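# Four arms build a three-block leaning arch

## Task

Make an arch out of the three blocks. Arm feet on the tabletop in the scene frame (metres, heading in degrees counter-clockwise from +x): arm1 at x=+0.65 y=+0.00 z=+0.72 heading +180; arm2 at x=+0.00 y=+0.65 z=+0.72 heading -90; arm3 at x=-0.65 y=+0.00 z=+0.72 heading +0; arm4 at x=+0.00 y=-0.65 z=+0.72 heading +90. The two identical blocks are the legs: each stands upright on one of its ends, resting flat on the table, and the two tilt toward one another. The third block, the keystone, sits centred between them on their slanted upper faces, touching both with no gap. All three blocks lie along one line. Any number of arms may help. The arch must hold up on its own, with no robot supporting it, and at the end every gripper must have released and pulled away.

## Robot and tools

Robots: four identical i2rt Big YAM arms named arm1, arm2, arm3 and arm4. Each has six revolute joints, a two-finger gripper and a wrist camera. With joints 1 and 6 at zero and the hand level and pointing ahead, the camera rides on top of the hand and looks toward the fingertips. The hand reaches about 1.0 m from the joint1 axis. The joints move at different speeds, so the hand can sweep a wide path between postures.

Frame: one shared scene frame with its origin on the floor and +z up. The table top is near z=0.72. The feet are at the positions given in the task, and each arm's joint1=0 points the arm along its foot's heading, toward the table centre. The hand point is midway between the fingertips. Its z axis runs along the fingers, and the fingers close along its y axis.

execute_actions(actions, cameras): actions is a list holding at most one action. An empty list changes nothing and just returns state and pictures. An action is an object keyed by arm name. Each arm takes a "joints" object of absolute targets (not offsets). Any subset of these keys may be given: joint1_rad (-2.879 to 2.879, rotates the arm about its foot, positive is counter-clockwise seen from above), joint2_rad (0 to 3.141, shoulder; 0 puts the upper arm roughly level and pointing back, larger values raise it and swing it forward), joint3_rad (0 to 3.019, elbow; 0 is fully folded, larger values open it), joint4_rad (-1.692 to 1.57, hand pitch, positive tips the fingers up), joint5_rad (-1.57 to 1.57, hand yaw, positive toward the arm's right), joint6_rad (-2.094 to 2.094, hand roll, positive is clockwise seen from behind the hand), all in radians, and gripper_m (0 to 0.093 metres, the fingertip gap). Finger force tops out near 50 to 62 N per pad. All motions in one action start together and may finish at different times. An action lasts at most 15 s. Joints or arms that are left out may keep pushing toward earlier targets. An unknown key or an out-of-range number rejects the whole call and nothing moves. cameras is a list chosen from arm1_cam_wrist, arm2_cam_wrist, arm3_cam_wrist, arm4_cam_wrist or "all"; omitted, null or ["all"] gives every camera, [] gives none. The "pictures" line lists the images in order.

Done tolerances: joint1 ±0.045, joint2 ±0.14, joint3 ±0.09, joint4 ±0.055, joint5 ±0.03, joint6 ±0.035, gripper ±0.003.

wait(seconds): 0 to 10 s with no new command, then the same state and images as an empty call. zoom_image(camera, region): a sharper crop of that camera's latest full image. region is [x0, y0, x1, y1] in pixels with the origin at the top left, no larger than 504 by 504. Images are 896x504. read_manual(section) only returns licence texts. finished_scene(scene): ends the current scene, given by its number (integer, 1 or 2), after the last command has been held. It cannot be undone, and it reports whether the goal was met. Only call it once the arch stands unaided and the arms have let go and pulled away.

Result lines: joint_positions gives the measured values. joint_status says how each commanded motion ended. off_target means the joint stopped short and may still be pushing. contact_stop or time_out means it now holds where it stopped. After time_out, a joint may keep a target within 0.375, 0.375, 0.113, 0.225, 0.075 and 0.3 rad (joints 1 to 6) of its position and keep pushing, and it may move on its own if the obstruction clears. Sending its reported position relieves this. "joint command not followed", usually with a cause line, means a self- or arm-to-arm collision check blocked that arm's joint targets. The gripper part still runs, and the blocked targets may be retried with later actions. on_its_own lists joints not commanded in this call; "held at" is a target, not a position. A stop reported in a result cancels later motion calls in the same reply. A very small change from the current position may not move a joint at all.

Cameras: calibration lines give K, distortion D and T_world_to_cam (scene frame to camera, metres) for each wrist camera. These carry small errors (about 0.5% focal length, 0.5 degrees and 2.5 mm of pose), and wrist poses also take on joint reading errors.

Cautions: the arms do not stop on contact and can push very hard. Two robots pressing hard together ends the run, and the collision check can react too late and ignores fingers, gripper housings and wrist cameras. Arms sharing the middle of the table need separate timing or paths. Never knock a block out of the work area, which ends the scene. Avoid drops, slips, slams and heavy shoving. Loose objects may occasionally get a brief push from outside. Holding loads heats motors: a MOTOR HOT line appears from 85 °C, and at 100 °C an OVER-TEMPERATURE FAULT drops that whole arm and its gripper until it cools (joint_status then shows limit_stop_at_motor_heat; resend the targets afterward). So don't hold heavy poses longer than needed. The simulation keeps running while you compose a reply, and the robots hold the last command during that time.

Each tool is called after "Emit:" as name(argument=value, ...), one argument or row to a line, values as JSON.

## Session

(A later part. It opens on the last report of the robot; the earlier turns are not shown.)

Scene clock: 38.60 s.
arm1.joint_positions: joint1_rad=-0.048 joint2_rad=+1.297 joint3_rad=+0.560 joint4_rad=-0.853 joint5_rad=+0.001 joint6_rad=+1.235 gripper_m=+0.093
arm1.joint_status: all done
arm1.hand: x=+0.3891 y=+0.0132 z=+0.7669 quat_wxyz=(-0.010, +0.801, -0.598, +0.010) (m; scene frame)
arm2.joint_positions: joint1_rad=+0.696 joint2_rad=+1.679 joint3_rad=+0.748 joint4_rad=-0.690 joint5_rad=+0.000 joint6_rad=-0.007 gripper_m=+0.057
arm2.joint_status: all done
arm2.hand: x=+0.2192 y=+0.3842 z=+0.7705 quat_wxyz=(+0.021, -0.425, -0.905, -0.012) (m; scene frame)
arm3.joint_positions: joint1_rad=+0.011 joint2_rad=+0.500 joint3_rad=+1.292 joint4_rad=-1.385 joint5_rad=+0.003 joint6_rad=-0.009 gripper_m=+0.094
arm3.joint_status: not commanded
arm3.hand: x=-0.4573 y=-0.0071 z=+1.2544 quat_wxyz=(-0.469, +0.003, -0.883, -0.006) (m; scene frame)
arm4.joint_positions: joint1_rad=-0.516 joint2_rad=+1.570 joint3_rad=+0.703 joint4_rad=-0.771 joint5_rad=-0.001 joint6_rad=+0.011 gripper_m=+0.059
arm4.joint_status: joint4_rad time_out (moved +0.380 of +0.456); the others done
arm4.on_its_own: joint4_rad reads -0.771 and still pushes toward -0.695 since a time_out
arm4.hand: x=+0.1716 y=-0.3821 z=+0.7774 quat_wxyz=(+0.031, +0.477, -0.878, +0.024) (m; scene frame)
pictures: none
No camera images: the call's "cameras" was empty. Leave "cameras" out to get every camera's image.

Emit:
execute_actions(
  actions=[
    {"arm2":{"joints":{"gripper_m":0.093}},"arm4":{"joints":{"gripper_m":0.093,"joint4_rad":-0.74}},"arm1":{"joints":{"joint2_rad":1.355,"joint3_rad":0.54,"joint4_rad":-0.76}}},
  ],
  cameras=[],
)

Emit:
execute_actions(
  actions=[
    {"arm2":{"joints":{"joint2_rad":1.75,"joint3_rad":0.755,"joint4_rad":-0.57}},"arm4":{"joints":{"joint2_rad":1.665,"joint3_rad":0.70,"joint4_rad":-0.60}}},
  ],
  cameras=["arm1_cam_wrist","arm2_cam_wrist","arm4_cam_wrist"],
)

Scene clock: 40.50 s.
arm1.joint_positions: joint1_rad=-0.048 joint2_rad=+1.349 joint3_rad=+0.548 joint4_rad=-0.779 joint5_rad=+0.001 joint6_rad=+1.235 gripper_m=+0.093
arm1.joint_status: all done
arm1.hand: x=+0.3841 y=+0.0135 z=+0.7505 quat_wxyz=(-0.008, +0.801, -0.598, +0.006) (m; scene frame)
arm2.joint_positions: joint1_rad=+0.696 joint2_rad=+1.679 joint3_rad=+0.748 joint4_rad=-0.670 joint5_rad=+0.000 joint6_rad=-0.007 gripper_m=+0.093
arm2.joint_status: all done
arm2.hand: x=+0.2223 y=+0.3803 z=+0.7703 quat_wxyz=(+0.012, -0.425, -0.905, -0.008) (m; scene frame)
arm3.joint_positions: joint1_rad=+0.011 joint2_rad=+0.500 joint3_rad=+1.292 joint4_rad=-1.385 joint5_rad=+0.003 joint6_rad=-0.009 gripper_m=+0.094
arm3.joint_status: not commanded
arm3.hand: x=-0.4573 y=-0.0071 z=+1.2544 quat_wxyz=(-0.469, +0.003, -0.883, -0.006) (m; scene frame)
arm4.joint_positions: joint1_rad=-0.516 joint2_rad=+1.576 joint3_rad=+0.703 joint4_rad=-0.750 joint5_rad=-0.001 joint6_rad=+0.010 gripper_m=+0.093
arm4.joint_status: all done
arm4.hand: x=+0.1739 y=-0.3784 z=+0.7753 quat_wxyz=(+0.024, +0.477, -0.878, +0.020) (m; scene frame)
pictures: none
No camera images: the call's "cameras" was empty. Leave "cameras" out to get every camera's image.

Scene clock: 41.33 s.
arm1.joint_positions: joint1_rad=-0.048 joint2_rad=+1.349 joint3_rad=+0.548 joint4_rad=-0.779 joint5_rad=+0.001 joint6_rad=+1.235 gripper_m=+0.093
arm1.joint_status: not commanded
arm1.hand: x=+0.3841 y=+0.0135 z=+0.7505 quat_wxyz=(-0.008, +0.801, -0.598, +0.006) (m; scene frame)
arm2.joint_positions: joint1_rad=+0.696 joint2_rad=+1.746 joint3_rad=+0.748 joint4_rad=-0.580 joint5_rad=+0.000 joint6_rad=-0.007 gripper_m=+0.093
arm2.joint_status: all done
arm2.hand: x=+0.2282 y=+0.3733 z=+0.7476 quat_wxyz=(+0.001, -0.425, -0.905, -0.003) (m; scene frame)
arm3.joint_positions: joint1_rad=+0.011 joint2_rad=+0.500 joint3_rad=+1.292 joint4_rad=-1.385 joint5_rad=+0.003 joint6_rad=-0.009 gripper_m=+0.094
arm3.joint_status: not commanded
arm3.hand: x=-0.4573 y=-0.0071 z=+1.2544 quat_wxyz=(-0.469, +0.003, -0.883, -0.006) (m; scene frame)
arm4.joint_positions: joint1_rad=-0.516 joint2_rad=+1.662 joint3_rad=+0.703 joint4_rad=-0.610 joint5_rad=-0.001 joint6_rad=+0.010 gripper_m=+0.093
arm4.joint_status: all done
arm4.hand: x=+0.1844 y=-0.3625 z=+0.7474 quat_wxyz=(+0.001, +0.478, -0.879, +0.007) (m; scene frame)
pictures: arm1_cam_wrist, arm2_cam_wrist, arm4_cam_wrist
camera_calibration (this result's frames):
arm1_cam_wrist: T_world_to_cam=[[0.959157, 0.28219, 0.0196793, -0.385004], [0.217426, -0.779952, 0.586857, -0.509071], [0.180954, -0.558609, -0.809452, 0.669365], [0, 0, 0, 1]] pos_world=[0.35884, 0.0855062, 0.848147]
arm2_cam_wrist: T_world_to_cam=[[-0.765501, -0.643365, -0.00952639, 0.425471], [-0.517895, 0.607292, 0.602479, -0.55781], [-0.381828, 0.466132, -0.798078, 0.635013], [0, 0, 0, 1]] pos_world=[0.279277, 0.316487, 0.846912]
arm4_cam_wrist: T_world_to_cam=[[0.841923, -0.539503, 0.0101676, -0.359655], [-0.436115, -0.669244, 0.601595, -0.607853], [-0.317757, -0.51093, -0.798737, 0.598581], [0, 0, 0, 1]] pos_world=[0.22791, -0.295003, 0.847447]
Images, in order (width x height): arm1_cam_wrist 896x504, arm2_cam_wrist 896x504, arm4_cam_wrist 896x504.

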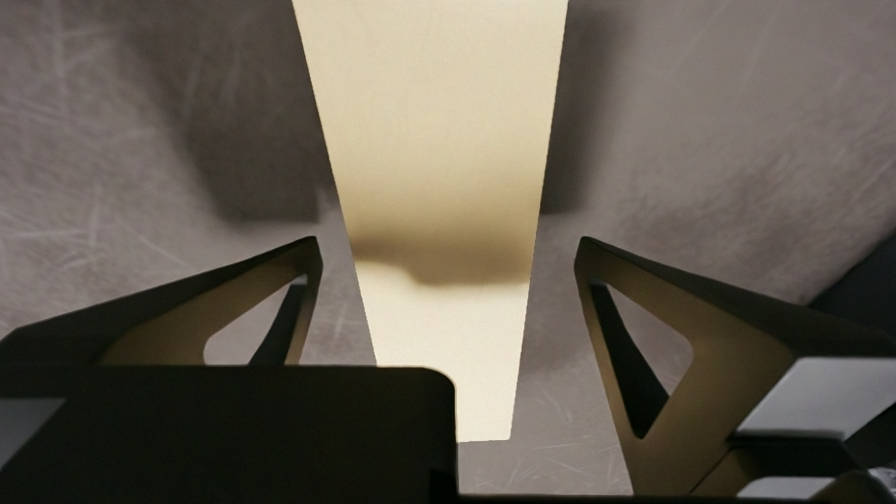

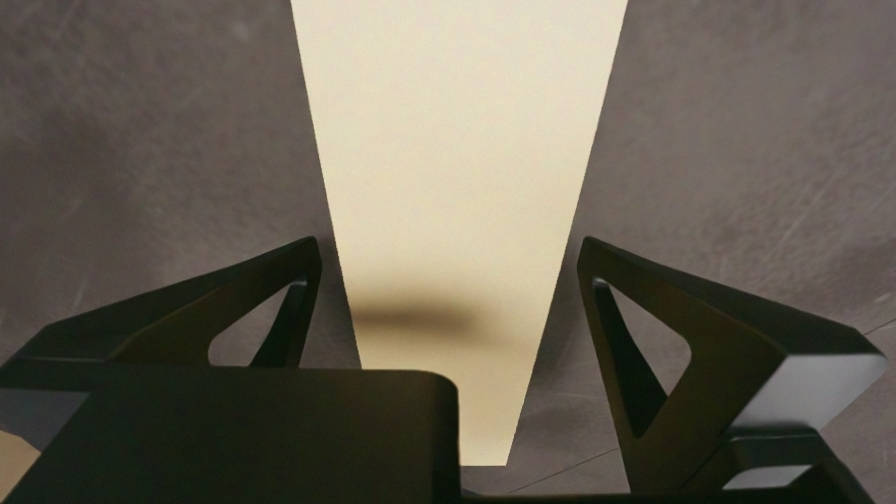

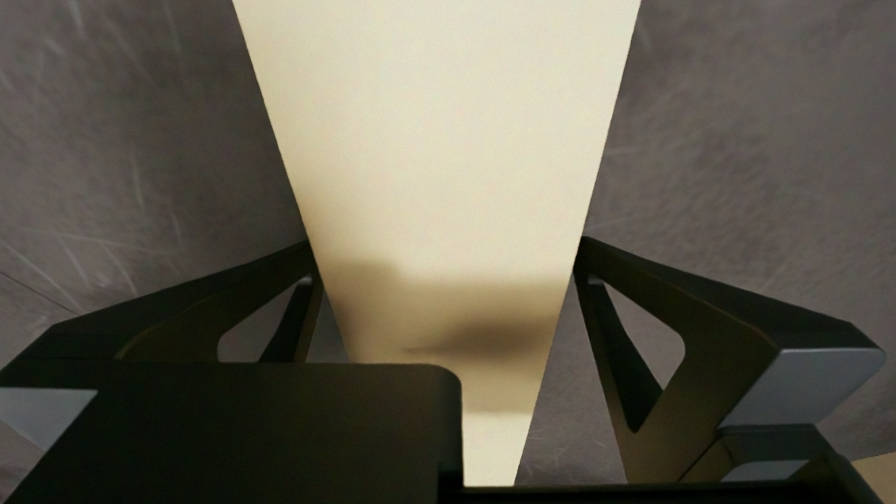

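Emit:
execute_actions(
  actions=[
    {"arm2":{"joints":{"gripper_m":0.03}},"arm4":{"joints":{"gripper_m":0.03}},"arm1":{"joints":{"joint2_rad":1.40,"joint3_rad":0.548,"joint4_rad":-0.71}}},
  ],
  cameras=["arm4_cam_wrist"],
)

Emit:
execute_actions(
  actions=[
    {"arm1":{"joints":{"gripper_m":0.03}}},
  ],
  cameras=["arm1_cam_wrist","arm3_cam_wrist"],
)

Scene clock: 42.80 s.
arm1.joint_positions: joint1_rad=-0.048 joint2_rad=+1.393 joint3_rad=+0.548 joint4_rad=-0.728 joint5_rad=+0.001 joint6_rad=+1.235 gripper_m=+0.093
arm1.joint_status: all done
arm1.hand: x=+0.3779 y=+0.0139 z=+0.7395 quat_wxyz=(-0.006, +0.801, -0.598, +0.003) (m; scene frame)
arm2.joint_positions: joint1_rad=+0.696 joint2_rad=+1.746 joint3_rad=+0.748 joint4_rad=-0.578 joint5_rad=+0.000 joint6_rad=-0.006 gripper_m=+0.059
arm2.joint_status: gripper_m off_target (ended at +0.059, target +0.030)
arm2.hand: x=+0.2286 y=+0.3728 z=+0.7476 quat_wxyz=(+0.000, -0.425, -0.905, -0.002) (m; scene frame)
arm3.joint_positions: joint1_rad=+0.011 joint2_rad=+0.500 joint3_rad=+1.292 joint4_rad=-1.385 joint5_rad=+0.003 joint6_rad=-0.009 gripper_m=+0.094
arm3.joint_status: not commanded
arm3.hand: x=-0.4573 y=-0.0071 z=+1.2544 quat_wxyz=(-0.469, +0.003, -0.883, -0.006) (m; scene frame)
arm4.joint_positions: joint1_rad=-0.516 joint2_rad=+1.662 joint3_rad=+0.703 joint4_rad=-0.608 joint5_rad=-0.001 joint6_rad=+0.010 gripper_m=+0.060
arm4.joint_status: gripper_m off_target (ended at +0.060, target +0.030)
arm4.hand: x=+0.1847 y=-0.3621 z=+0.7474 quat_wxyz=(+0.000, +0.478, -0.878, +0.006) (m; scene frame)
pictures: arm4_cam_wrist
camera_calibration (this result's frames):
arm4_cam_wrist: T_world_to_cam=[[0.842131, -0.539178, 0.0101546, -0.359563], [-0.436454, -0.670387, 0.600074, -0.606691], [-0.316739, -0.509773, -0.79988, 0.599946], [0, 0, 0, 1]] pos_world=[0.228032, -0.294751, 0.847595]
Images, in order (width x height): arm4_cam_wrist 896x504.

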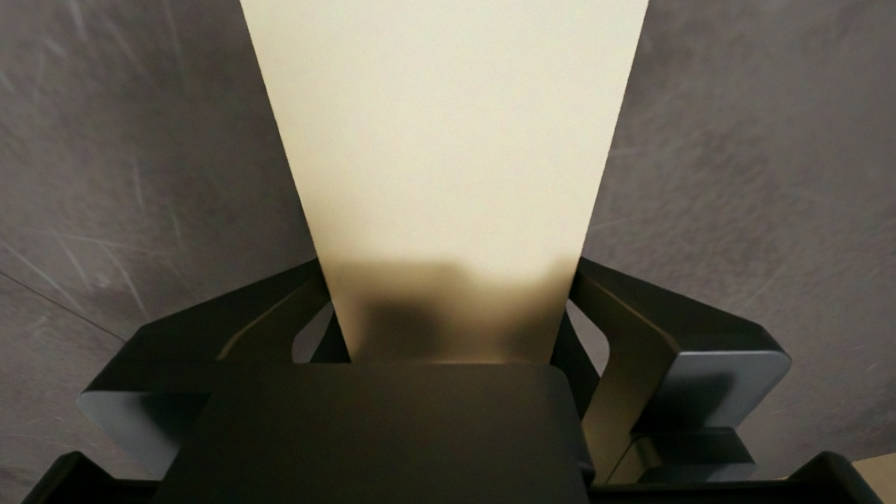

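Scene clock: 43.43 s.
arm1.joint_positions: joint1_rad=-0.048 joint2_rad=+1.393 joint3_rad=+0.548 joint4_rad=-0.725 joint5_rad=+0.001 joint6_rad=+1.234 gripper_m=+0.059
arm1.joint_status: gripper_m off_target (ended at +0.059, target +0.030)
arm1.hand: x=+0.3772 y=+0.0138 z=+0.7395 quat_wxyz=(-0.004, +0.802, -0.598, +0.002) (m; scene frame)
arm2.joint_positions: joint1_rad=+0.696 joint2_rad=+1.746 joint3_rad=+0.748 joint4_rad=-0.578 joint5_rad=+0.000 joint6_rad=-0.006 gripper_m=+0.059
arm2.joint_status: not commanded
arm2.hand: x=+0.2286 y=+0.3728 z=+0.7476 quat_wxyz=(+0.000, -0.425, -0.905, -0.002) (m; scene frame)
arm3.joint_positions: joint1_rad=+0.011 joint2_rad=+0.500 joint3_rad=+1.292 joint4_rad=-1.385 joint5_rad=+0.003 joint6_rad=-0.009 gripper_m=+0.094
arm3.joint_status: not commanded
arm3.hand: x=-0.4573 y=-0.0071 z=+1.2544 quat_wxyz=(-0.469, +0.003, -0.883, -0.006) (m; scene frame)
arm4.joint_positions: joint1_rad=-0.516 joint2_rad=+1.662 joint3_rad=+0.703 joint4_rad=-0.608 joint5_rad=-0.001 joint6_rad=+0.010 gripper_m=+0.060
arm4.joint_status: not commanded
arm4.hand: x=+0.1847 y=-0.3621 z=+0.7474 quat_wxyz=(+0.000, +0.478, -0.878, +0.006) (m; scene frame)
pictures: arm1_cam_wrist, arm3_cam_wrist
camera_calibration (this result's frames):
arm1_cam_wrist: T_world_to_cam=[[0.958972, 0.283329, 0.00982783, -0.370851], [0.224386, -0.779746, 0.584506, -0.50174], [0.173271, -0.55832, -0.81133, 0.666187], [0, 0, 0, 1]] pos_world=[0.352789, 0.0857885, 0.837413]
arm3_cam_wrist: T_world_to_cam=[[0.0146883, -0.99989, -0.00197809, 0.0032906], [-0.941204, -0.0131584, -0.337582, -0.00436832], [0.337519, 0.00682029, -0.941294, 1.46285], [0, 0, 0, 1]] pos_world=[-0.4979, -0.00674433, 1.37551]
Images, in order (width x height): arm1_cam_wrist 896x504, arm3_cam_wrist 896x504.

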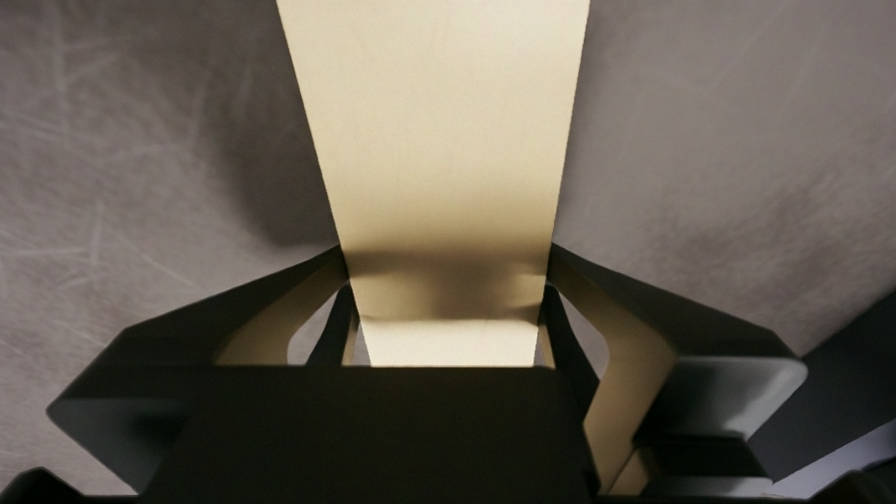

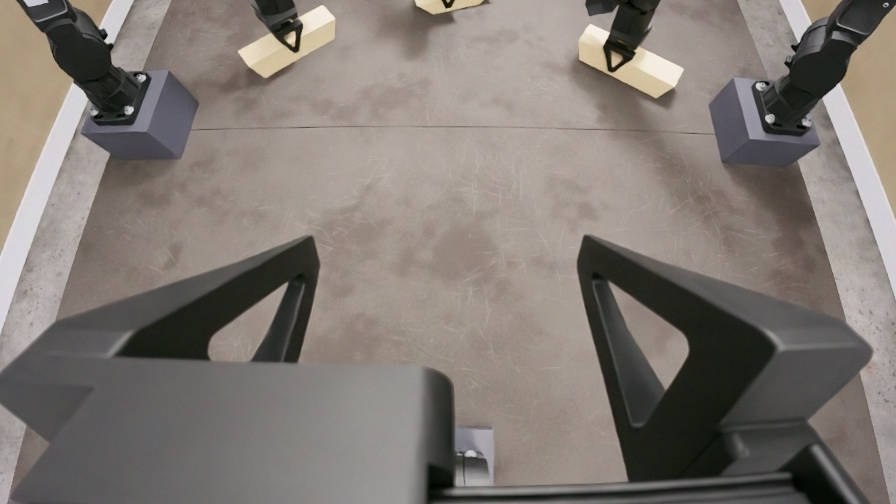

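Emit:
execute_actions(
  actions=[
    {"arm2":{"joints":{"joint2_rad":1.3,"joint3_rad":0.8,"joint4_rad":-0.95}},"arm4":{"joints":{"joint2_rad":1.3,"joint3_rad":0.8,"joint4_rad":-0.95}},"arm1":{"joints":{"joint2_rad":1.055,"joint3_rad":0.85,"joint4_rad":-1.36}}},
  ],
  cameras=[],
)

Emit:
execute_actions(
  actions=[
    {"arm2":{"joints":{"joint1_rad":0,"joint4_rad":-0.5}},"arm4":{"joints":{"joint1_rad":0,"joint4_rad":-0.5}},"arm1":{"joints":{"joint1_rad":0,"joint6_rad":1.571}}},
  ],
  cameras=["arm3_cam_wrist"],
)

Scene clock: 47.70 s.
arm1.joint_positions: joint1_rad=-0.048 joint2_rad=+1.051 joint3_rad=+0.833 joint4_rad=-1.343 joint5_rad=+0.001 joint6_rad=+1.234 gripper_m=+0.059
arm1.joint_status: all done
arm1.hand: x=+0.3830 y=+0.0127 z=+0.9201 quat_wxyz=(-0.002, +0.802, -0.598, -0.002) (m; scene frame)
arm2.joint_positions: joint1_rad=+0.696 joint2_rad=+1.304 joint3_rad=+0.750 joint4_rad=-0.944 joint5_rad=+0.000 joint6_rad=-0.006 gripper_m=+0.059
arm2.joint_status: all done
arm2.hand: x=+0.2088 y=+0.3961 z=+0.8904 quat_wxyz=(-0.035, -0.425, -0.904, +0.014) (m; scene frame)
arm3.joint_positions: joint1_rad=+0.011 joint2_rad=+0.500 joint3_rad=+1.292 joint4_rad=-1.385 joint5_rad=+0.003 joint6_rad=-0.009 gripper_m=+0.094
arm3.joint_status: not commanded
arm3.hand: x=-0.4573 y=-0.0071 z=+1.2544 quat_wxyz=(-0.469, +0.003, -0.883, -0.006) (m; scene frame)
arm4.joint_positions: joint1_rad=-0.516 joint2_rad=+1.303 joint3_rad=+0.752 joint4_rad=-0.942 joint5_rad=-0.001 joint6_rad=+0.010 gripper_m=+0.060
arm4.joint_status: all done
arm4.hand: x=+0.1774 y=-0.3707 z=+0.8733 quat_wxyz=(-0.033, +0.478, -0.878, -0.012) (m; scene frame)
pictures: none
No camera images: the call's "cameras" was empty. Leave "cameras" out to get every camera's image.

Scene clock: 49.07 s.
arm1.joint_positions: joint1_rad=-0.005 joint2_rad=+1.051 joint3_rad=+0.833 joint4_rad=-1.343 joint5_rad=+0.001 joint6_rad=+1.556 gripper_m=+0.059
arm1.joint_status: all done
arm1.hand: x=+0.3827 y=+0.0011 z=+0.9201 quat_wxyz=(-0.002, +0.711, -0.703, -0.002) (m; scene frame)
arm2.joint_positions: joint1_rad=-0.005 joint2_rad=+1.308 joint3_rad=+0.750 joint4_rad=-0.526 joint5_rad=+0.002 joint6_rad=-0.006 gripper_m=+0.059
arm2.joint_status: all done
arm2.hand: x=-0.0075 y=+0.2238 z=+0.9161 quat_wxyz=(-0.169, -0.690, -0.683, +0.171) (m; scene frame)
arm3.joint_positions: joint1_rad=+0.011 joint2_rad=+0.500 joint3_rad=+1.292 joint4_rad=-1.385 joint5_rad=+0.003 joint6_rad=-0.009 gripper_m=+0.094
arm3.joint_status: not commanded
arm3.hand: x=-0.4573 y=-0.0071 z=+1.2544 quat_wxyz=(-0.469, +0.003, -0.883, -0.006) (m; scene frame)
arm4.joint_positions: joint1_rad=-0.001 joint2_rad=+1.303 joint3_rad=+0.752 joint4_rad=-0.524 joint5_rad=-0.002 joint6_rad=+0.010 gripper_m=+0.060
arm4.joint_status: all done
arm4.hand: x=+0.0211 y=-0.2214 z=+0.8989 quat_wxyz=(-0.173, +0.667, -0.706, -0.163) (m; scene frame)
pictures: arm3_cam_wrist
camera_calibration (this result's frames):
arm3_cam_wrist: T_world_to_cam=[[0.0146883, -0.99989, -0.00197809, 0.0032906], [-0.941204, -0.0131584, -0.337582, -0.00436832], [0.337519, 0.00682029, -0.941294, 1.46285], [0, 0, 0, 1]] pos_world=[-0.4979, -0.00674433, 1.37551]
Images, in order (width x height): arm3_cam_wrist 896x504.

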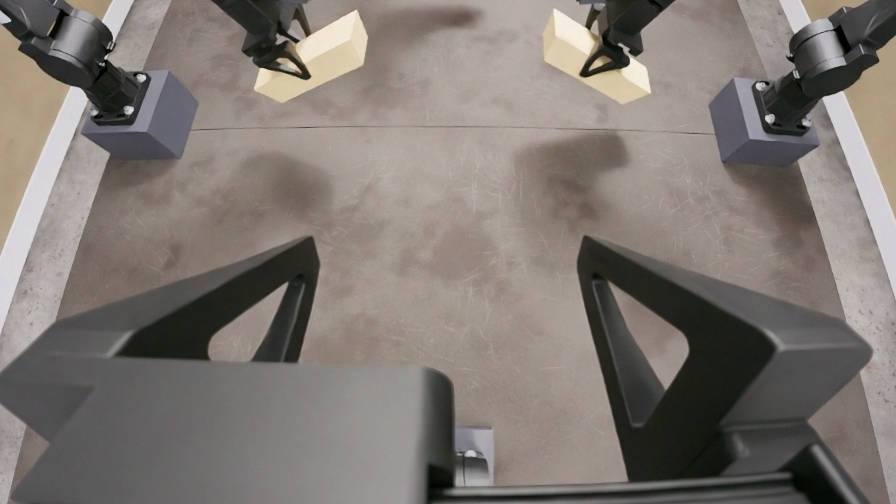

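Emit:
execute_actions(
  actions=[
    {"arm2":{"joints":{"joint1_rad":0.022,"joint2_rad":1.844,"joint3_rad":0.51,"joint4_rad":0.957}},"arm4":{"joints":{"joint1_rad":0.022,"joint2_rad":1.66,"joint3_rad":0.51,"joint4_rad":0.776}},"arm3":{"joints":{"joint2_rad":1.8,"joint3_rad":0.5,"joint4_rad":1.45}}},
  ],
  cameras=["arm3_cam_wrist"],
)

Scene clock: 52.80 s.
arm1.joint_positions: joint1_rad=-0.005 joint2_rad=+1.051 joint3_rad=+0.833 joint4_rad=-1.343 joint5_rad=+0.001 joint6_rad=+1.556 gripper_m=+0.059
arm1.joint_status: not commanded
arm1.hand: x=+0.3827 y=+0.0011 z=+0.9201 quat_wxyz=(-0.002, +0.711, -0.704, -0.002) (m; scene frame)
arm2.joint_positions: joint1_rad=+0.019 joint2_rad=+1.861 joint3_rad=+0.492 joint4_rad=+0.913 joint5_rad=+0.002 joint6_rad=-0.002 gripper_m=+0.059
arm2.joint_status: all done
arm2.hand: x=+0.0039 y=+0.1593 z=+0.8131 quat_wxyz=(-0.376, -0.598, -0.603, +0.372) (m; scene frame)
arm3.joint_positions: joint1_rad=+0.011 joint2_rad=+1.809 joint3_rad=+0.494 joint4_rad=+1.422 joint5_rad=+0.003 joint6_rad=-0.011 gripper_m=+0.094
arm3.joint_status: all done
arm3.hand: x=-0.1335 y=+0.0011 z=+0.8873 quat_wxyz=(-0.744, +0.000, -0.668, -0.003) (m; scene frame)
arm4.joint_positions: joint1_rad=+0.008 joint2_rad=+1.668 joint3_rad=+0.494 joint4_rad=+0.736 joint5_rad=+0.000 joint6_rad=+0.007 gripper_m=+0.060
arm4.joint_status: all done
arm4.hand: x=+0.0206 y=-0.1552 z=+0.8447 quat_wxyz=(-0.383, +0.586, -0.613, -0.367) (m; scene frame)
pictures: arm3_cam_wrist
camera_calibration (this result's frames):
arm3_cam_wrist: T_world_to_cam=[[0.00388341, -0.999992, 0.00111116, 0.00187189], [-0.502534, -0.00291223, -0.864553, 0.702637], [0.864549, 0.00279901, -0.502541, 0.688971], [0, 0, 0, 1]] pos_world=[-0.242558, 0.00198967, 0.953701]
Images, in order (width x height): arm3_cam_wrist 896x504.

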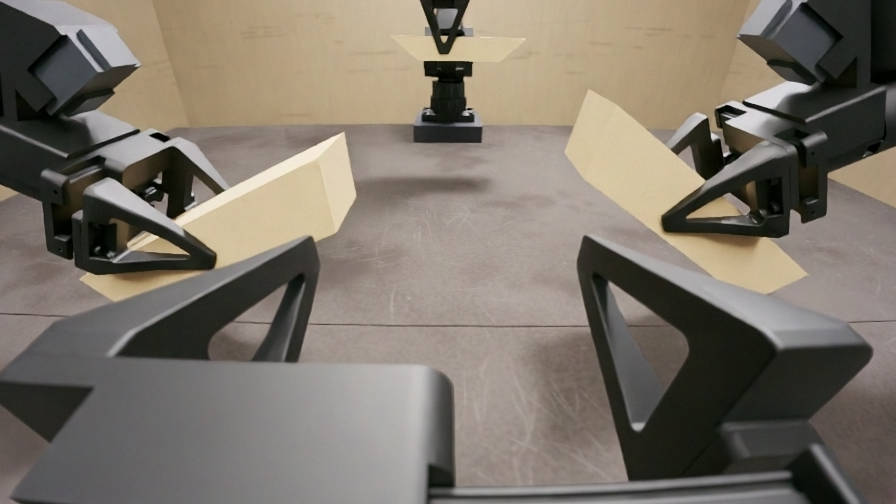

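Emit:
zoom_image(
  camera="arm3_cam_wrist",
  region=[40, 80, 440, 320],
)

Emit:
zoom_image(
  camera="arm3_cam_wrist",
  region=[520, 60, 896, 320],
)

Region (40, 80, 440, 320) of arm3_cam_wrist's 896x504 image, scaled by 1.260, with more detail than that image has; it fills the top 302 rows of this view, and the rest is white.

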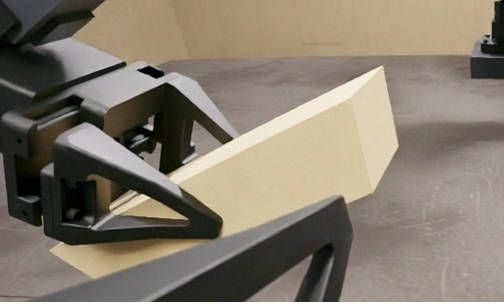

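Region (520, 60, 896, 320) of arm3_cam_wrist's 896x504 image, scaled by 1.340, with more detail than that image has; it fills the top 349 rows of this view, and the rest is white.

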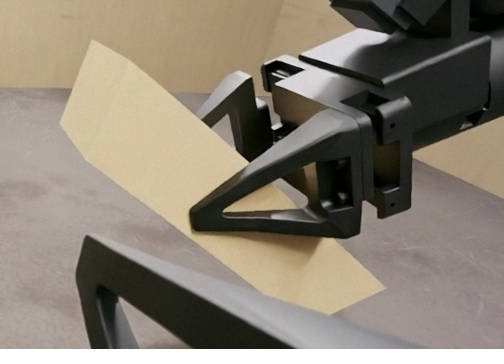

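Emit:
execute_actions(
  actions=[
    {"arm2":{"joints":{"joint2_rad":1.62}},"arm4":{"joints":{"joint2_rad":1.5}}},
  ],
  cameras=[],
)

Emit:
execute_actions(
  actions=[
    {"arm2":{"joints":{"joint3_rad":0.41,"joint4_rad":0.39}},"arm4":{"joints":{"joint3_rad":0.49,"joint4_rad":0.02}}},
  ],
  cameras=["arm3_cam_wrist"],
)

Scene clock: 57.93 s.
arm1.joint_positions: joint1_rad=-0.005 joint2_rad=+1.051 joint3_rad=+0.833 joint4_rad=-1.343 joint5_rad=+0.001 joint6_rad=+1.556 gripper_m=+0.059
arm1.joint_status: not commanded
arm1.hand: x=+0.3827 y=+0.0011 z=+0.9201 quat_wxyz=(-0.002, +0.711, -0.704, -0.002) (m; scene frame)
arm2.joint_positions: joint1_rad=+0.019 joint2_rad=+1.634 joint3_rad=+0.492 joint4_rad=+0.926 joint5_rad=+0.002 joint6_rad=-0.002 gripper_m=+0.059
arm2.joint_status: all done
arm2.hand: x=+0.0036 y=+0.1393 z=+0.9259 quat_wxyz=(-0.445, -0.549, -0.553, +0.441) (m; scene frame)
arm3.joint_positions: joint1_rad=+0.011 joint2_rad=+1.809 joint3_rad=+0.494 joint4_rad=+1.422 joint5_rad=+0.003 joint6_rad=-0.011 gripper_m=+0.094
arm3.joint_status: not commanded
arm3.hand: x=-0.1335 y=+0.0011 z=+0.8873 quat_wxyz=(-0.744, +0.000, -0.668, -0.003) (m; scene frame)
arm4.joint_positions: joint1_rad=+0.008 joint2_rad=+1.519 joint3_rad=+0.494 joint4_rad=+0.744 joint5_rad=+0.000 joint6_rad=+0.007 gripper_m=+0.060
arm4.joint_status: all done
arm4.hand: x=+0.0206 y=-0.1460 z=+0.9178 quat_wxyz=(-0.430, +0.555, -0.581, -0.412) (m; scene frame)
pictures: none
No camera images: the call's "cameras" was empty. Leave "cameras" out to get every camera's image.

Scene clock: 59.30 s.
arm1.joint_positions: joint1_rad=-0.005 joint2_rad=+1.051 joint3_rad=+0.833 joint4_rad=-1.343 joint5_rad=+0.001 joint6_rad=+1.556 gripper_m=+0.059
arm1.joint_status: not commanded
arm1.hand: x=+0.3827 y=+0.0011 z=+0.9201 quat_wxyz=(-0.002, +0.711, -0.704, -0.002) (m; scene frame)
arm2.joint_positions: joint1_rad=+0.019 joint2_rad=+1.635 joint3_rad=+0.391 joint4_rad=+0.382 joint5_rad=+0.002 joint6_rad=-0.002 gripper_m=+0.059
arm2.joint_status: all done
arm2.hand: x=+0.0031 y=+0.2555 z=+0.7773 quat_wxyz=(-0.247, -0.660, -0.666, +0.243) (m; scene frame)
arm3.joint_positions: joint1_rad=+0.011 joint2_rad=+1.809 joint3_rad=+0.494 joint4_rad=+1.422 joint5_rad=+0.003 joint6_rad=-0.011 gripper_m=+0.094
arm3.joint_status: not commanded
arm3.hand: x=-0.1335 y=+0.0011 z=+0.8873 quat_wxyz=(-0.744, +0.000, -0.668, -0.003) (m; scene frame)
arm4.joint_positions: joint1_rad=+0.008 joint2_rad=+1.519 joint3_rad=+0.481 joint4_rad=+0.018 joint5_rad=+0.000 joint6_rad=+0.007 gripper_m=+0.060
arm4.joint_status: all done
arm4.hand: x=+0.0168 y=-0.2599 z=+0.7756 quat_wxyz=(-0.193, +0.666, -0.698, -0.182) (m; scene frame)
pictures: arm3_cam_wrist
camera_calibration (this result's frames):
arm3_cam_wrist: T_world_to_cam=[[0.00388341, -0.999992, 0.00111116, 0.00187189], [-0.502534, -0.00291223, -0.864553, 0.702637], [0.864549, 0.00279901, -0.502541, 0.688971], [0, 0, 0, 1]] pos_world=[-0.242558, 0.00198967, 0.953701]
Images, in order (width x height): arm3_cam_wrist 896x504.

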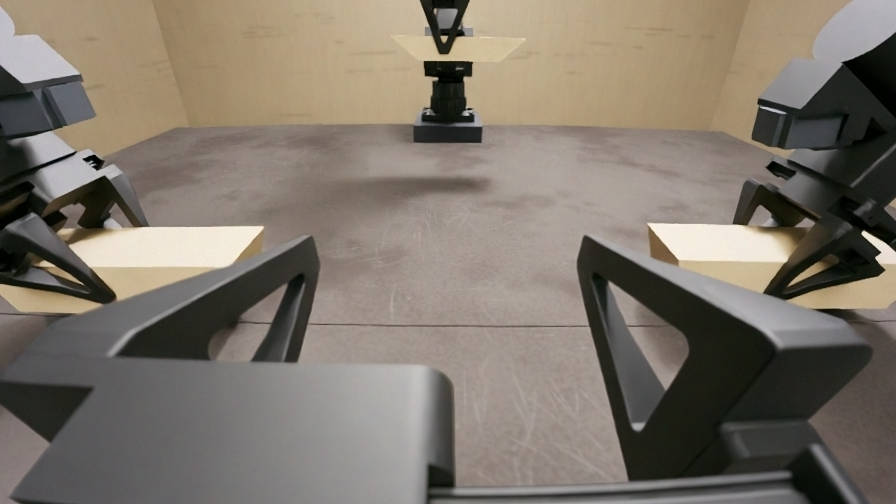

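Emit:
execute_actions(
  actions=[
    {"arm2":{"joints":{"joint2_rad":1.715,"joint4_rad":0.47}},"arm4":{"joints":{"joint2_rad":1.60,"joint4_rad":0.11}}},
  ],
  cameras=[],
)

Emit:
execute_actions(
  actions=[
    {"arm2":{"joints":{"gripper_m":0.093}},"arm4":{"joints":{"gripper_m":0.093}}},
  ],
  cameras=["arm3_cam_wrist"],
)

Scene clock: 61.10 s.
arm1.joint_positions: joint1_rad=-0.005 joint2_rad=+1.051 joint3_rad=+0.833 joint4_rad=-1.343 joint5_rad=+0.001 joint6_rad=+1.556 gripper_m=+0.059
arm1.joint_status: not commanded
arm1.hand: x=+0.3827 y=+0.0011 z=+0.9201 quat_wxyz=(-0.002, +0.711, -0.704, -0.002) (m; scene frame)
arm2.joint_positions: joint1_rad=+0.019 joint2_rad=+1.735 joint3_rad=+0.391 joint4_rad=+0.436 joint5_rad=+0.002 joint6_rad=-0.002 gripper_m=+0.059
arm2.joint_status: all done
arm2.hand: x=+0.0032 y=+0.2642 z=+0.7487 quat_wxyz=(-0.232, -0.666, -0.672, +0.228) (m; scene frame)
arm3.joint_positions: joint1_rad=+0.011 joint2_rad=+1.809 joint3_rad=+0.494 joint4_rad=+1.422 joint5_rad=+0.003 joint6_rad=-0.011 gripper_m=+0.094
arm3.joint_status: not commanded
arm3.hand: x=-0.1335 y=+0.0011 z=+0.8873 quat_wxyz=(-0.744, +0.000, -0.668, -0.003) (m; scene frame)
arm4.joint_positions: joint1_rad=+0.008 joint2_rad=+1.611 joint3_rad=+0.481 joint4_rad=+0.087 joint5_rad=+0.000 joint6_rad=+0.007 gripper_m=+0.060
arm4.joint_status: all done
arm4.hand: x=+0.0169 y=-0.2613 z=+0.7503 quat_wxyz=(-0.185, +0.668, -0.700, -0.174) (m; scene frame)
pictures: none
No camera images: the call's "cameras" was empty. Leave "cameras" out to get every camera's image.

Scene clock: 61.73 s.
arm1.joint_positions: joint1_rad=-0.005 joint2_rad=+1.051 joint3_rad=+0.833 joint4_rad=-1.343 joint5_rad=+0.001 joint6_rad=+1.556 gripper_m=+0.059
arm1.joint_status: not commanded
arm1.hand: x=+0.3827 y=+0.0011 z=+0.9201 quat_wxyz=(-0.002, +0.711, -0.704, -0.002) (m; scene frame)
arm2.joint_positions: joint1_rad=+0.019 joint2_rad=+1.727 joint3_rad=+0.391 joint4_rad=+0.455 joint5_rad=+0.002 joint6_rad=-0.002 gripper_m=+0.093
arm2.joint_status: all done
arm2.hand: x=+0.0032 y=+0.2587 z=+0.7548 quat_wxyz=(-0.241, -0.662, -0.669, +0.237) (m; scene frame)
arm3.joint_positions: joint1_rad=+0.011 joint2_rad=+1.809 joint3_rad=+0.494 joint4_rad=+1.422 joint5_rad=+0.003 joint6_rad=-0.011 gripper_m=+0.094
arm3.joint_status: not commanded
arm3.hand: x=-0.1335 y=+0.0011 z=+0.8873 quat_wxyz=(-0.744, +0.000, -0.668, -0.003) (m; scene frame)
arm4.joint_positions: joint1_rad=+0.008 joint2_rad=+1.611 joint3_rad=+0.481 joint4_rad=+0.095 joint5_rad=+0.000 joint6_rad=+0.007 gripper_m=+0.093
arm4.joint_status: all done
arm4.hand: x=+0.0169 y=-0.2597 z=+0.7512 quat_wxyz=(-0.187, +0.667, -0.699, -0.177) (m; scene frame)
pictures: arm3_cam_wrist
camera_calibration (this result's frames):
arm3_cam_wrist: T_world_to_cam=[[0.00388341, -0.999992, 0.00111116, 0.00187189], [-0.502534, -0.00291223, -0.864553, 0.702637], [0.864549, 0.00279901, -0.502541, 0.688971], [0, 0, 0, 1]] pos_world=[-0.242558, 0.00198967, 0.953701]
Images, in order (width x height): arm3_cam_wrist 896x504.

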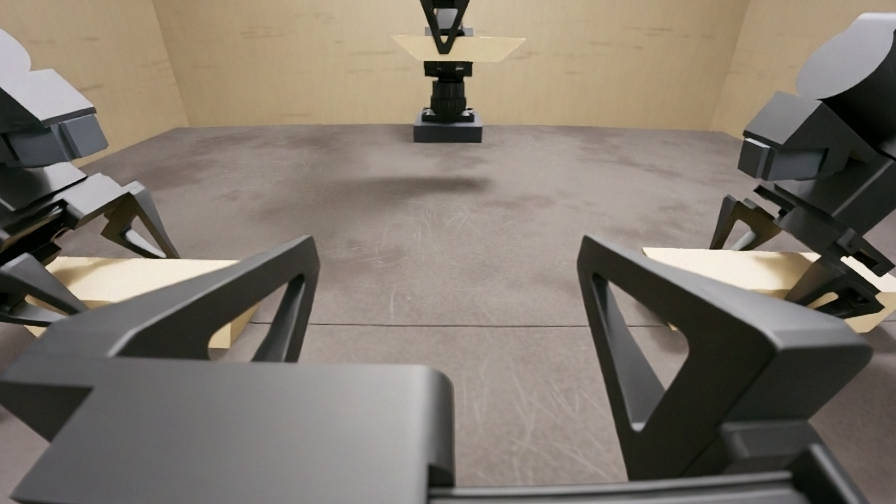

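Emit:
execute_actions(
  actions=[
    {"arm2":{"joints":{"joint2_rad":1.58,"joint3_rad":0.62}},"arm4":{"joints":{"joint2_rad":1.54,"joint3_rad":0.62}}},
  ],
  cameras=[],
)

Emit:
execute_actions(
  actions=[
    {"arm2":{"joints":{"joint4_rad":-0.6}},"arm4":{"joints":{"joint4_rad":-0.64}}},
  ],
  cameras=[],
)

Emit:
execute_actions(
  actions=[
    {"arm2":{"joints":{"joint2_rad":1.795,"joint3_rad":0.88,"joint4_rad":-0.627}},"arm4":{"joints":{"joint2_rad":1.755,"joint3_rad":0.885,"joint4_rad":-0.672}}},
  ],
  cameras=["arm2_cam_wrist","arm4_cam_wrist"],
)

Scene clock: 64.17 s.
arm1.joint_positions: joint1_rad=-0.005 joint2_rad=+1.051 joint3_rad=+0.833 joint4_rad=-1.343 joint5_rad=+0.001 joint6_rad=+1.556 gripper_m=+0.059
arm1.joint_status: not commanded
arm1.hand: x=+0.3827 y=+0.0011 z=+0.9201 quat_wxyz=(-0.002, +0.711, -0.704, -0.002) (m; scene frame)
arm2.joint_positions: joint1_rad=+0.019 joint2_rad=+1.570 joint3_rad=+0.614 joint4_rad=+0.467 joint5_rad=+0.002 joint6_rad=-0.002 gripper_m=+0.093
arm2.joint_status: all done
arm2.hand: x=+0.0038 y=+0.1251 z=+0.9035 quat_wxyz=(-0.366, -0.604, -0.609, +0.362) (m; scene frame)
arm3.joint_positions: joint1_rad=+0.011 joint2_rad=+1.809 joint3_rad=+0.494 joint4_rad=+1.422 joint5_rad=+0.003 joint6_rad=-0.011 gripper_m=+0.094
arm3.joint_status: not commanded
arm3.hand: x=-0.1335 y=+0.0011 z=+0.8873 quat_wxyz=(-0.744, +0.000, -0.668, -0.003) (m; scene frame)
arm4.joint_positions: joint1_rad=+0.008 joint2_rad=+1.549 joint3_rad=+0.603 joint4_rad=+0.103 joint5_rad=+0.000 joint6_rad=+0.007 gripper_m=+0.093
arm4.joint_status: all done
arm4.hand: x=+0.0196 y=-0.1835 z=+0.8183 quat_wxyz=(-0.253, +0.647, -0.678, -0.241) (m; scene frame)
pictures: none
No camera images: the call's "cameras" was empty. Leave "cameras" out to get every camera's image.

Scene clock: 65.73 s.
arm1.joint_positions: joint1_rad=-0.005 joint2_rad=+1.051 joint3_rad=+0.833 joint4_rad=-1.343 joint5_rad=+0.001 joint6_rad=+1.556 gripper_m=+0.059
arm1.joint_status: not commanded
arm1.hand: x=+0.3827 y=+0.0011 z=+0.9201 quat_wxyz=(-0.002, +0.711, -0.704, -0.002) (m; scene frame)
arm2.joint_positions: joint1_rad=+0.019 joint2_rad=+1.570 joint3_rad=+0.614 joint4_rad=-0.592 joint5_rad=+0.002 joint6_rad=-0.002 gripper_m=+0.093
arm2.joint_status: all done
arm2.hand: x=+0.0024 y=+0.3367 z=+0.7734 quat_wxyz=(-0.009, -0.703, -0.711, +0.007) (m; scene frame)
arm3.joint_positions: joint1_rad=+0.011 joint2_rad=+1.809 joint3_rad=+0.494 joint4_rad=+1.422 joint5_rad=+0.003 joint6_rad=-0.011 gripper_m=+0.094
arm3.joint_status: not commanded
arm3.hand: x=-0.1335 y=+0.0011 z=+0.8873 quat_wxyz=(-0.744, +0.000, -0.668, -0.003) (m; scene frame)
arm4.joint_positions: joint1_rad=+0.008 joint2_rad=+1.549 joint3_rad=+0.603 joint4_rad=-0.632 joint5_rad=+0.000 joint6_rad=+0.007 gripper_m=+0.093
arm4.joint_status: all done
arm4.hand: x=+0.0132 y=-0.3496 z=+0.7585 quat_wxyz=(+0.005, +0.690, -0.724, +0.010) (m; scene frame)
pictures: none
No camera images: the call's "cameras" was empty. Leave "cameras" out to get every camera's image.

Scene clock: 66.73 s.
arm1.joint_positions: joint1_rad=-0.005 joint2_rad=+1.051 joint3_rad=+0.833 joint4_rad=-1.343 joint5_rad=+0.001 joint6_rad=+1.556 gripper_m=+0.059
arm1.joint_status: not commanded
arm1.hand: x=+0.3827 y=+0.0011 z=+0.9201 quat_wxyz=(-0.002, +0.711, -0.704, -0.002) (m; scene frame)
arm2.joint_positions: joint1_rad=+0.019 joint2_rad=+1.794 joint3_rad=+0.858 joint4_rad=-0.625 joint5_rad=+0.002 joint6_rad=-0.002 gripper_m=+0.093
arm2.joint_status: all done
arm2.hand: x=+0.0033 y=+0.2511 z=+0.7533 quat_wxyz=(-0.004, -0.703, -0.711, +0.002) (m; scene frame)
arm3.joint_positions: joint1_rad=+0.011 joint2_rad=+1.809 joint3_rad=+0.494 joint4_rad=+1.422 joint5_rad=+0.003 joint6_rad=-0.011 gripper_m=+0.094
arm3.joint_status: not commanded
arm3.hand: x=-0.1335 y=+0.0011 z=+0.8873 quat_wxyz=(-0.744, +0.000, -0.668, -0.003) (m; scene frame)
arm4.joint_positions: joint1_rad=+0.008 joint2_rad=+1.751 joint3_rad=+0.860 joint4_rad=-0.669 joint5_rad=+0.000 joint6_rad=+0.007 gripper_m=+0.093
arm4.joint_status: all done
arm4.hand: x=+0.0172 y=-0.2538 z=+0.7499 quat_wxyz=(-0.001, +0.690, -0.724, +0.004) (m; scene frame)
pictures: arm2_cam_wrist, arm4_cam_wrist
camera_calibration (this result's frames):
arm2_cam_wrist: T_world_to_cam=[[-0.999826, -0.0169044, -0.00790719, 0.0169858], [-0.0183107, 0.806719, 0.590651, -0.646323], [-0.00360573, 0.590693, -0.806888, 0.584777], [0, 0, 0, 1]] pos_world=[0.00725672, 0.176265, 0.853735]
arm4_cam_wrist: T_world_to_cam=[[0.999044, -0.043431, 0.00505302, -0.0331683], [-0.0378214, -0.800399, 0.598273, -0.647146], [-0.0219392, -0.597892, -0.801277, 0.577782], [0, 0, 0, 1]] pos_world=[0.0213366, -0.173965, 0.8503]
Images, in order (width x height): arm2_cam_wrist 896x504, arm4_cam_wrist 896x504.

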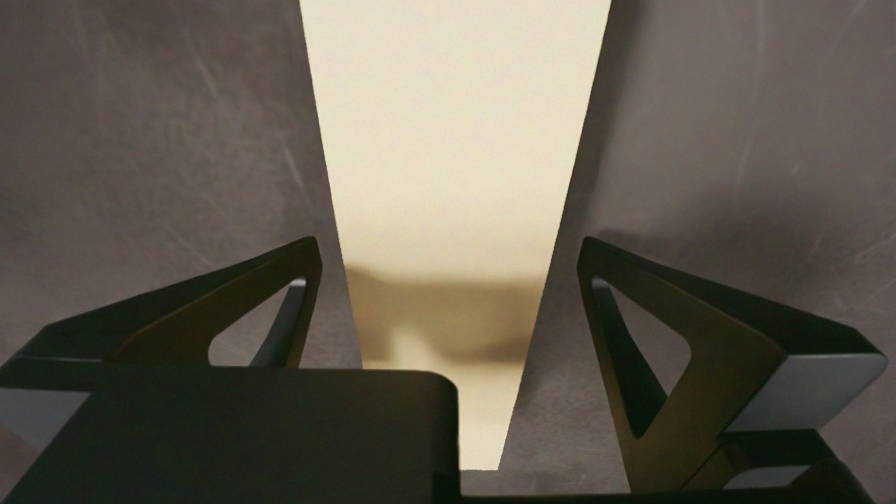

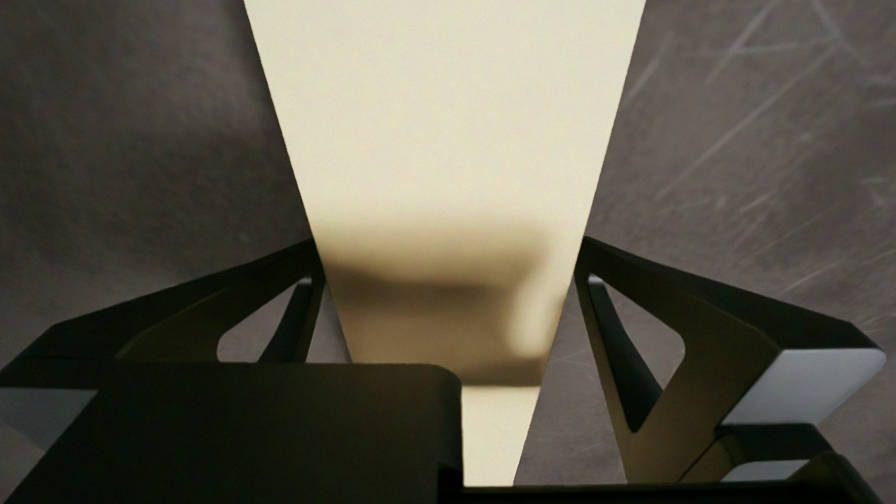

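Emit:
execute_actions(
  actions=[
    {"arm2":{"joints":{"gripper_m":0.03}},"arm4":{"joints":{"gripper_m":0.03}}},
  ],
  cameras=[],
)

Scene clock: 70.47 s.
arm1.joint_positions: joint1_rad=-0.005 joint2_rad=+1.051 joint3_rad=+0.833 joint4_rad=-1.343 joint5_rad=+0.001 joint6_rad=+1.556 gripper_m=+0.059
arm1.joint_status: not commanded
arm1.hand: x=+0.3827 y=+0.0011 z=+0.9201 quat_wxyz=(-0.002, +0.711, -0.704, -0.002) (m; scene frame)
arm2.joint_positions: joint1_rad=+0.019 joint2_rad=+1.794 joint3_rad=+0.858 joint4_rad=-0.625 joint5_rad=+0.000 joint6_rad=-0.002 gripper_m=+0.059
arm2.joint_status: gripper_m off_target (ended at +0.059, target +0.030)
arm2.hand: x=+0.0035 y=+0.2511 z=+0.7533 quat_wxyz=(-0.005, -0.703, -0.711, +0.002) (m; scene frame)
arm3.joint_positions: joint1_rad=+0.011 joint2_rad=+1.809 joint3_rad=+0.494 joint4_rad=+1.422 joint5_rad=+0.003 joint6_rad=-0.011 gripper_m=+0.094
arm3.joint_status: not commanded
arm3.hand: x=-0.1335 y=+0.0011 z=+0.8873 quat_wxyz=(-0.744, +0.000, -0.668, -0.003) (m; scene frame)
arm4.joint_positions: joint1_rad=+0.008 joint2_rad=+1.751 joint3_rad=+0.860 joint4_rad=-0.669 joint5_rad=+0.000 joint6_rad=+0.007 gripper_m=+0.060
arm4.joint_status: gripper_m off_target (ended at +0.060, target +0.030)
arm4.hand: x=+0.0172 y=-0.2538 z=+0.7499 quat_wxyz=(-0.001, +0.690, -0.724, +0.004) (m; scene frame)
pictures: none
No camera images: the call's "cameras" was empty. Leave "cameras" out to get every camera's image.

Emit:
execute_actions(
  actions=[
    {"arm2":{"joints":{"joint2_rad":1.2,"joint4_rad":-1.2}},"arm4":{"joints":{"joint2_rad":1.18,"joint4_rad":-1.22}}},
  ],
  cameras=[],
)

Emit:
execute_actions(
  actions=[
    {"arm2":{"joints":{"joint3_rad":0.62,"joint4_rad":-0.6}},"arm4":{"joints":{"joint3_rad":0.62,"joint4_rad":-0.6}}},
  ],
  cameras=[],
)

Emit:
execute_actions(
  actions=[
    {"arm2":{"joints":{"joint4_rad":0.25}},"arm4":{"joints":{"joint1_rad":0.04,"joint4_rad":0.23}}},
  ],
  cameras=["arm3_cam_wrist"],
)

Scene clock: 72.70 s.
arm1.joint_positions: joint1_rad=-0.005 joint2_rad=+1.051 joint3_rad=+0.833 joint4_rad=-1.343 joint5_rad=+0.001 joint6_rad=+1.556 gripper_m=+0.059
arm1.joint_status: not commanded
arm1.hand: x=+0.3827 y=+0.0011 z=+0.9201 quat_wxyz=(-0.002, +0.711, -0.704, -0.002) (m; scene frame)
arm2.joint_positions: joint1_rad=+0.019 joint2_rad=+1.204 joint3_rad=+0.858 joint4_rad=-1.192 joint5_rad=+0.000 joint6_rad=-0.002 gripper_m=+0.059
arm2.joint_status: all done
arm2.hand: x=+0.0019 y=+0.3350 z=+0.9552 quat_wxyz=(-0.013, -0.703, -0.711, +0.010) (m; scene frame)
arm3.joint_positions: joint1_rad=+0.011 joint2_rad=+1.809 joint3_rad=+0.494 joint4_rad=+1.422 joint5_rad=+0.003 joint6_rad=-0.011 gripper_m=+0.094
arm3.joint_status: not commanded
arm3.hand: x=-0.1335 y=+0.0011 z=+0.8873 quat_wxyz=(-0.744, +0.000, -0.668, -0.003) (m; scene frame)
arm4.joint_positions: joint1_rad=+0.008 joint2_rad=+1.188 joint3_rad=+0.860 joint4_rad=-1.210 joint5_rad=+0.000 joint6_rad=+0.007 gripper_m=+0.060
arm4.joint_status: all done
arm4.hand: x=+0.0126 y=-0.3371 z=+0.9418 quat_wxyz=(-0.009, +0.690, -0.724, -0.004) (m; scene frame)
pictures: none
No camera images: the call's "cameras" was empty. Leave "cameras" out to get every camera's image.

Scene clock: 73.97 s.
arm1.joint_positions: joint1_rad=-0.005 joint2_rad=+1.051 joint3_rad=+0.833 joint4_rad=-1.343 joint5_rad=+0.001 joint6_rad=+1.556 gripper_m=+0.059
arm1.joint_status: not commanded
arm1.hand: x=+0.3827 y=+0.0011 z=+0.9201 quat_wxyz=(-0.002, +0.711, -0.704, -0.002) (m; scene frame)
arm2.joint_positions: joint1_rad=+0.019 joint2_rad=+1.214 joint3_rad=+0.592 joint4_rad=-0.620 joint5_rad=+0.000 joint6_rad=-0.002 gripper_m=+0.059
arm2.joint_status: all done
arm2.hand: x=+0.0025 y=+0.3090 z=+0.8758 quat_wxyz=(-0.117, -0.694, -0.701, +0.114) (m; scene frame)
arm3.joint_positions: joint1_rad=+0.011 joint2_rad=+1.809 joint3_rad=+0.494 joint4_rad=+1.422 joint5_rad=+0.003 joint6_rad=-0.011 gripper_m=+0.094
arm3.joint_status: not commanded
arm3.hand: x=-0.1335 y=+0.0011 z=+0.8873 quat_wxyz=(-0.744, +0.000, -0.668, -0.003) (m; scene frame)
arm4.joint_positions: joint1_rad=+0.008 joint2_rad=+1.188 joint3_rad=+0.598 joint4_rad=-0.619 joint5_rad=+0.000 joint6_rad=+0.007 gripper_m=+0.060
arm4.joint_status: all done
arm4.hand: x=+0.0144 y=-0.3035 z=+0.8674 quat_wxyz=(-0.126, +0.680, -0.713, -0.118) (m; scene frame)
pictures: none
No camera images: the call's "cameras" was empty. Leave "cameras" out to get every camera's image.

Scene clock: 75.37 s.
arm1.joint_positions: joint1_rad=-0.005 joint2_rad=+1.051 joint3_rad=+0.833 joint4_rad=-1.343 joint5_rad=+0.001 joint6_rad=+1.556 gripper_m=+0.059
arm1.joint_status: not commanded
arm1.hand: x=+0.3827 y=+0.0011 z=+0.9201 quat_wxyz=(-0.002, +0.711, -0.704, -0.002) (m; scene frame)
arm2.joint_positions: joint1_rad=+0.019 joint2_rad=+1.214 joint3_rad=+0.592 joint4_rad=+0.205 joint5_rad=+0.000 joint6_rad=-0.002 gripper_m=+0.059
arm2.joint_status: all done
arm2.hand: x=+0.0033 y=+0.1633 z=+1.0088 quat_wxyz=(-0.388, -0.590, -0.595, +0.383) (m; scene frame)
arm3.joint_positions: joint1_rad=+0.011 joint2_rad=+1.809 joint3_rad=+0.494 joint4_rad=+1.422 joint5_rad=+0.003 joint6_rad=-0.011 gripper_m=+0.094
arm3.joint_status: not commanded
arm3.hand: x=-0.1335 y=+0.0011 z=+0.8873 quat_wxyz=(-0.744, +0.000, -0.668, -0.003) (m; scene frame)
arm4.joint_positions: joint1_rad=+0.027 joint2_rad=+1.188 joint3_rad=+0.598 joint4_rad=+0.189 joint5_rad=+0.000 joint6_rad=+0.007 gripper_m=+0.060
arm4.joint_status: all done
arm4.hand: x=+0.0100 y=-0.1620 z=+0.9991 quat_wxyz=(-0.391, +0.585, -0.600, -0.381) (m; scene frame)
pictures: arm3_cam_wrist
camera_calibration (this result's frames):
arm3_cam_wrist: T_world_to_cam=[[0.00388341, -0.999992, 0.00111116, 0.00187189], [-0.502534, -0.00291223, -0.864553, 0.702637], [0.864549, 0.00279901, -0.502541, 0.688971], [0, 0, 0, 1]] pos_world=[-0.242558, 0.00198967, 0.953701]
Images, in order (width x height): arm3_cam_wrist 896x504.

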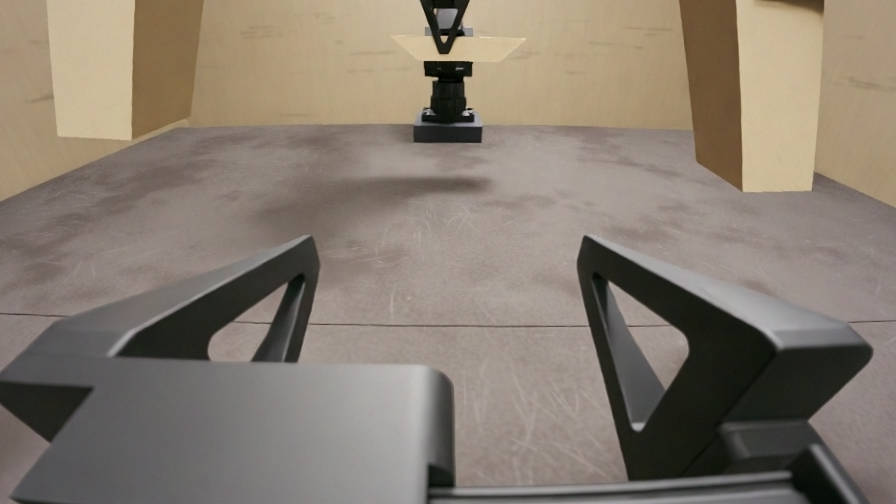

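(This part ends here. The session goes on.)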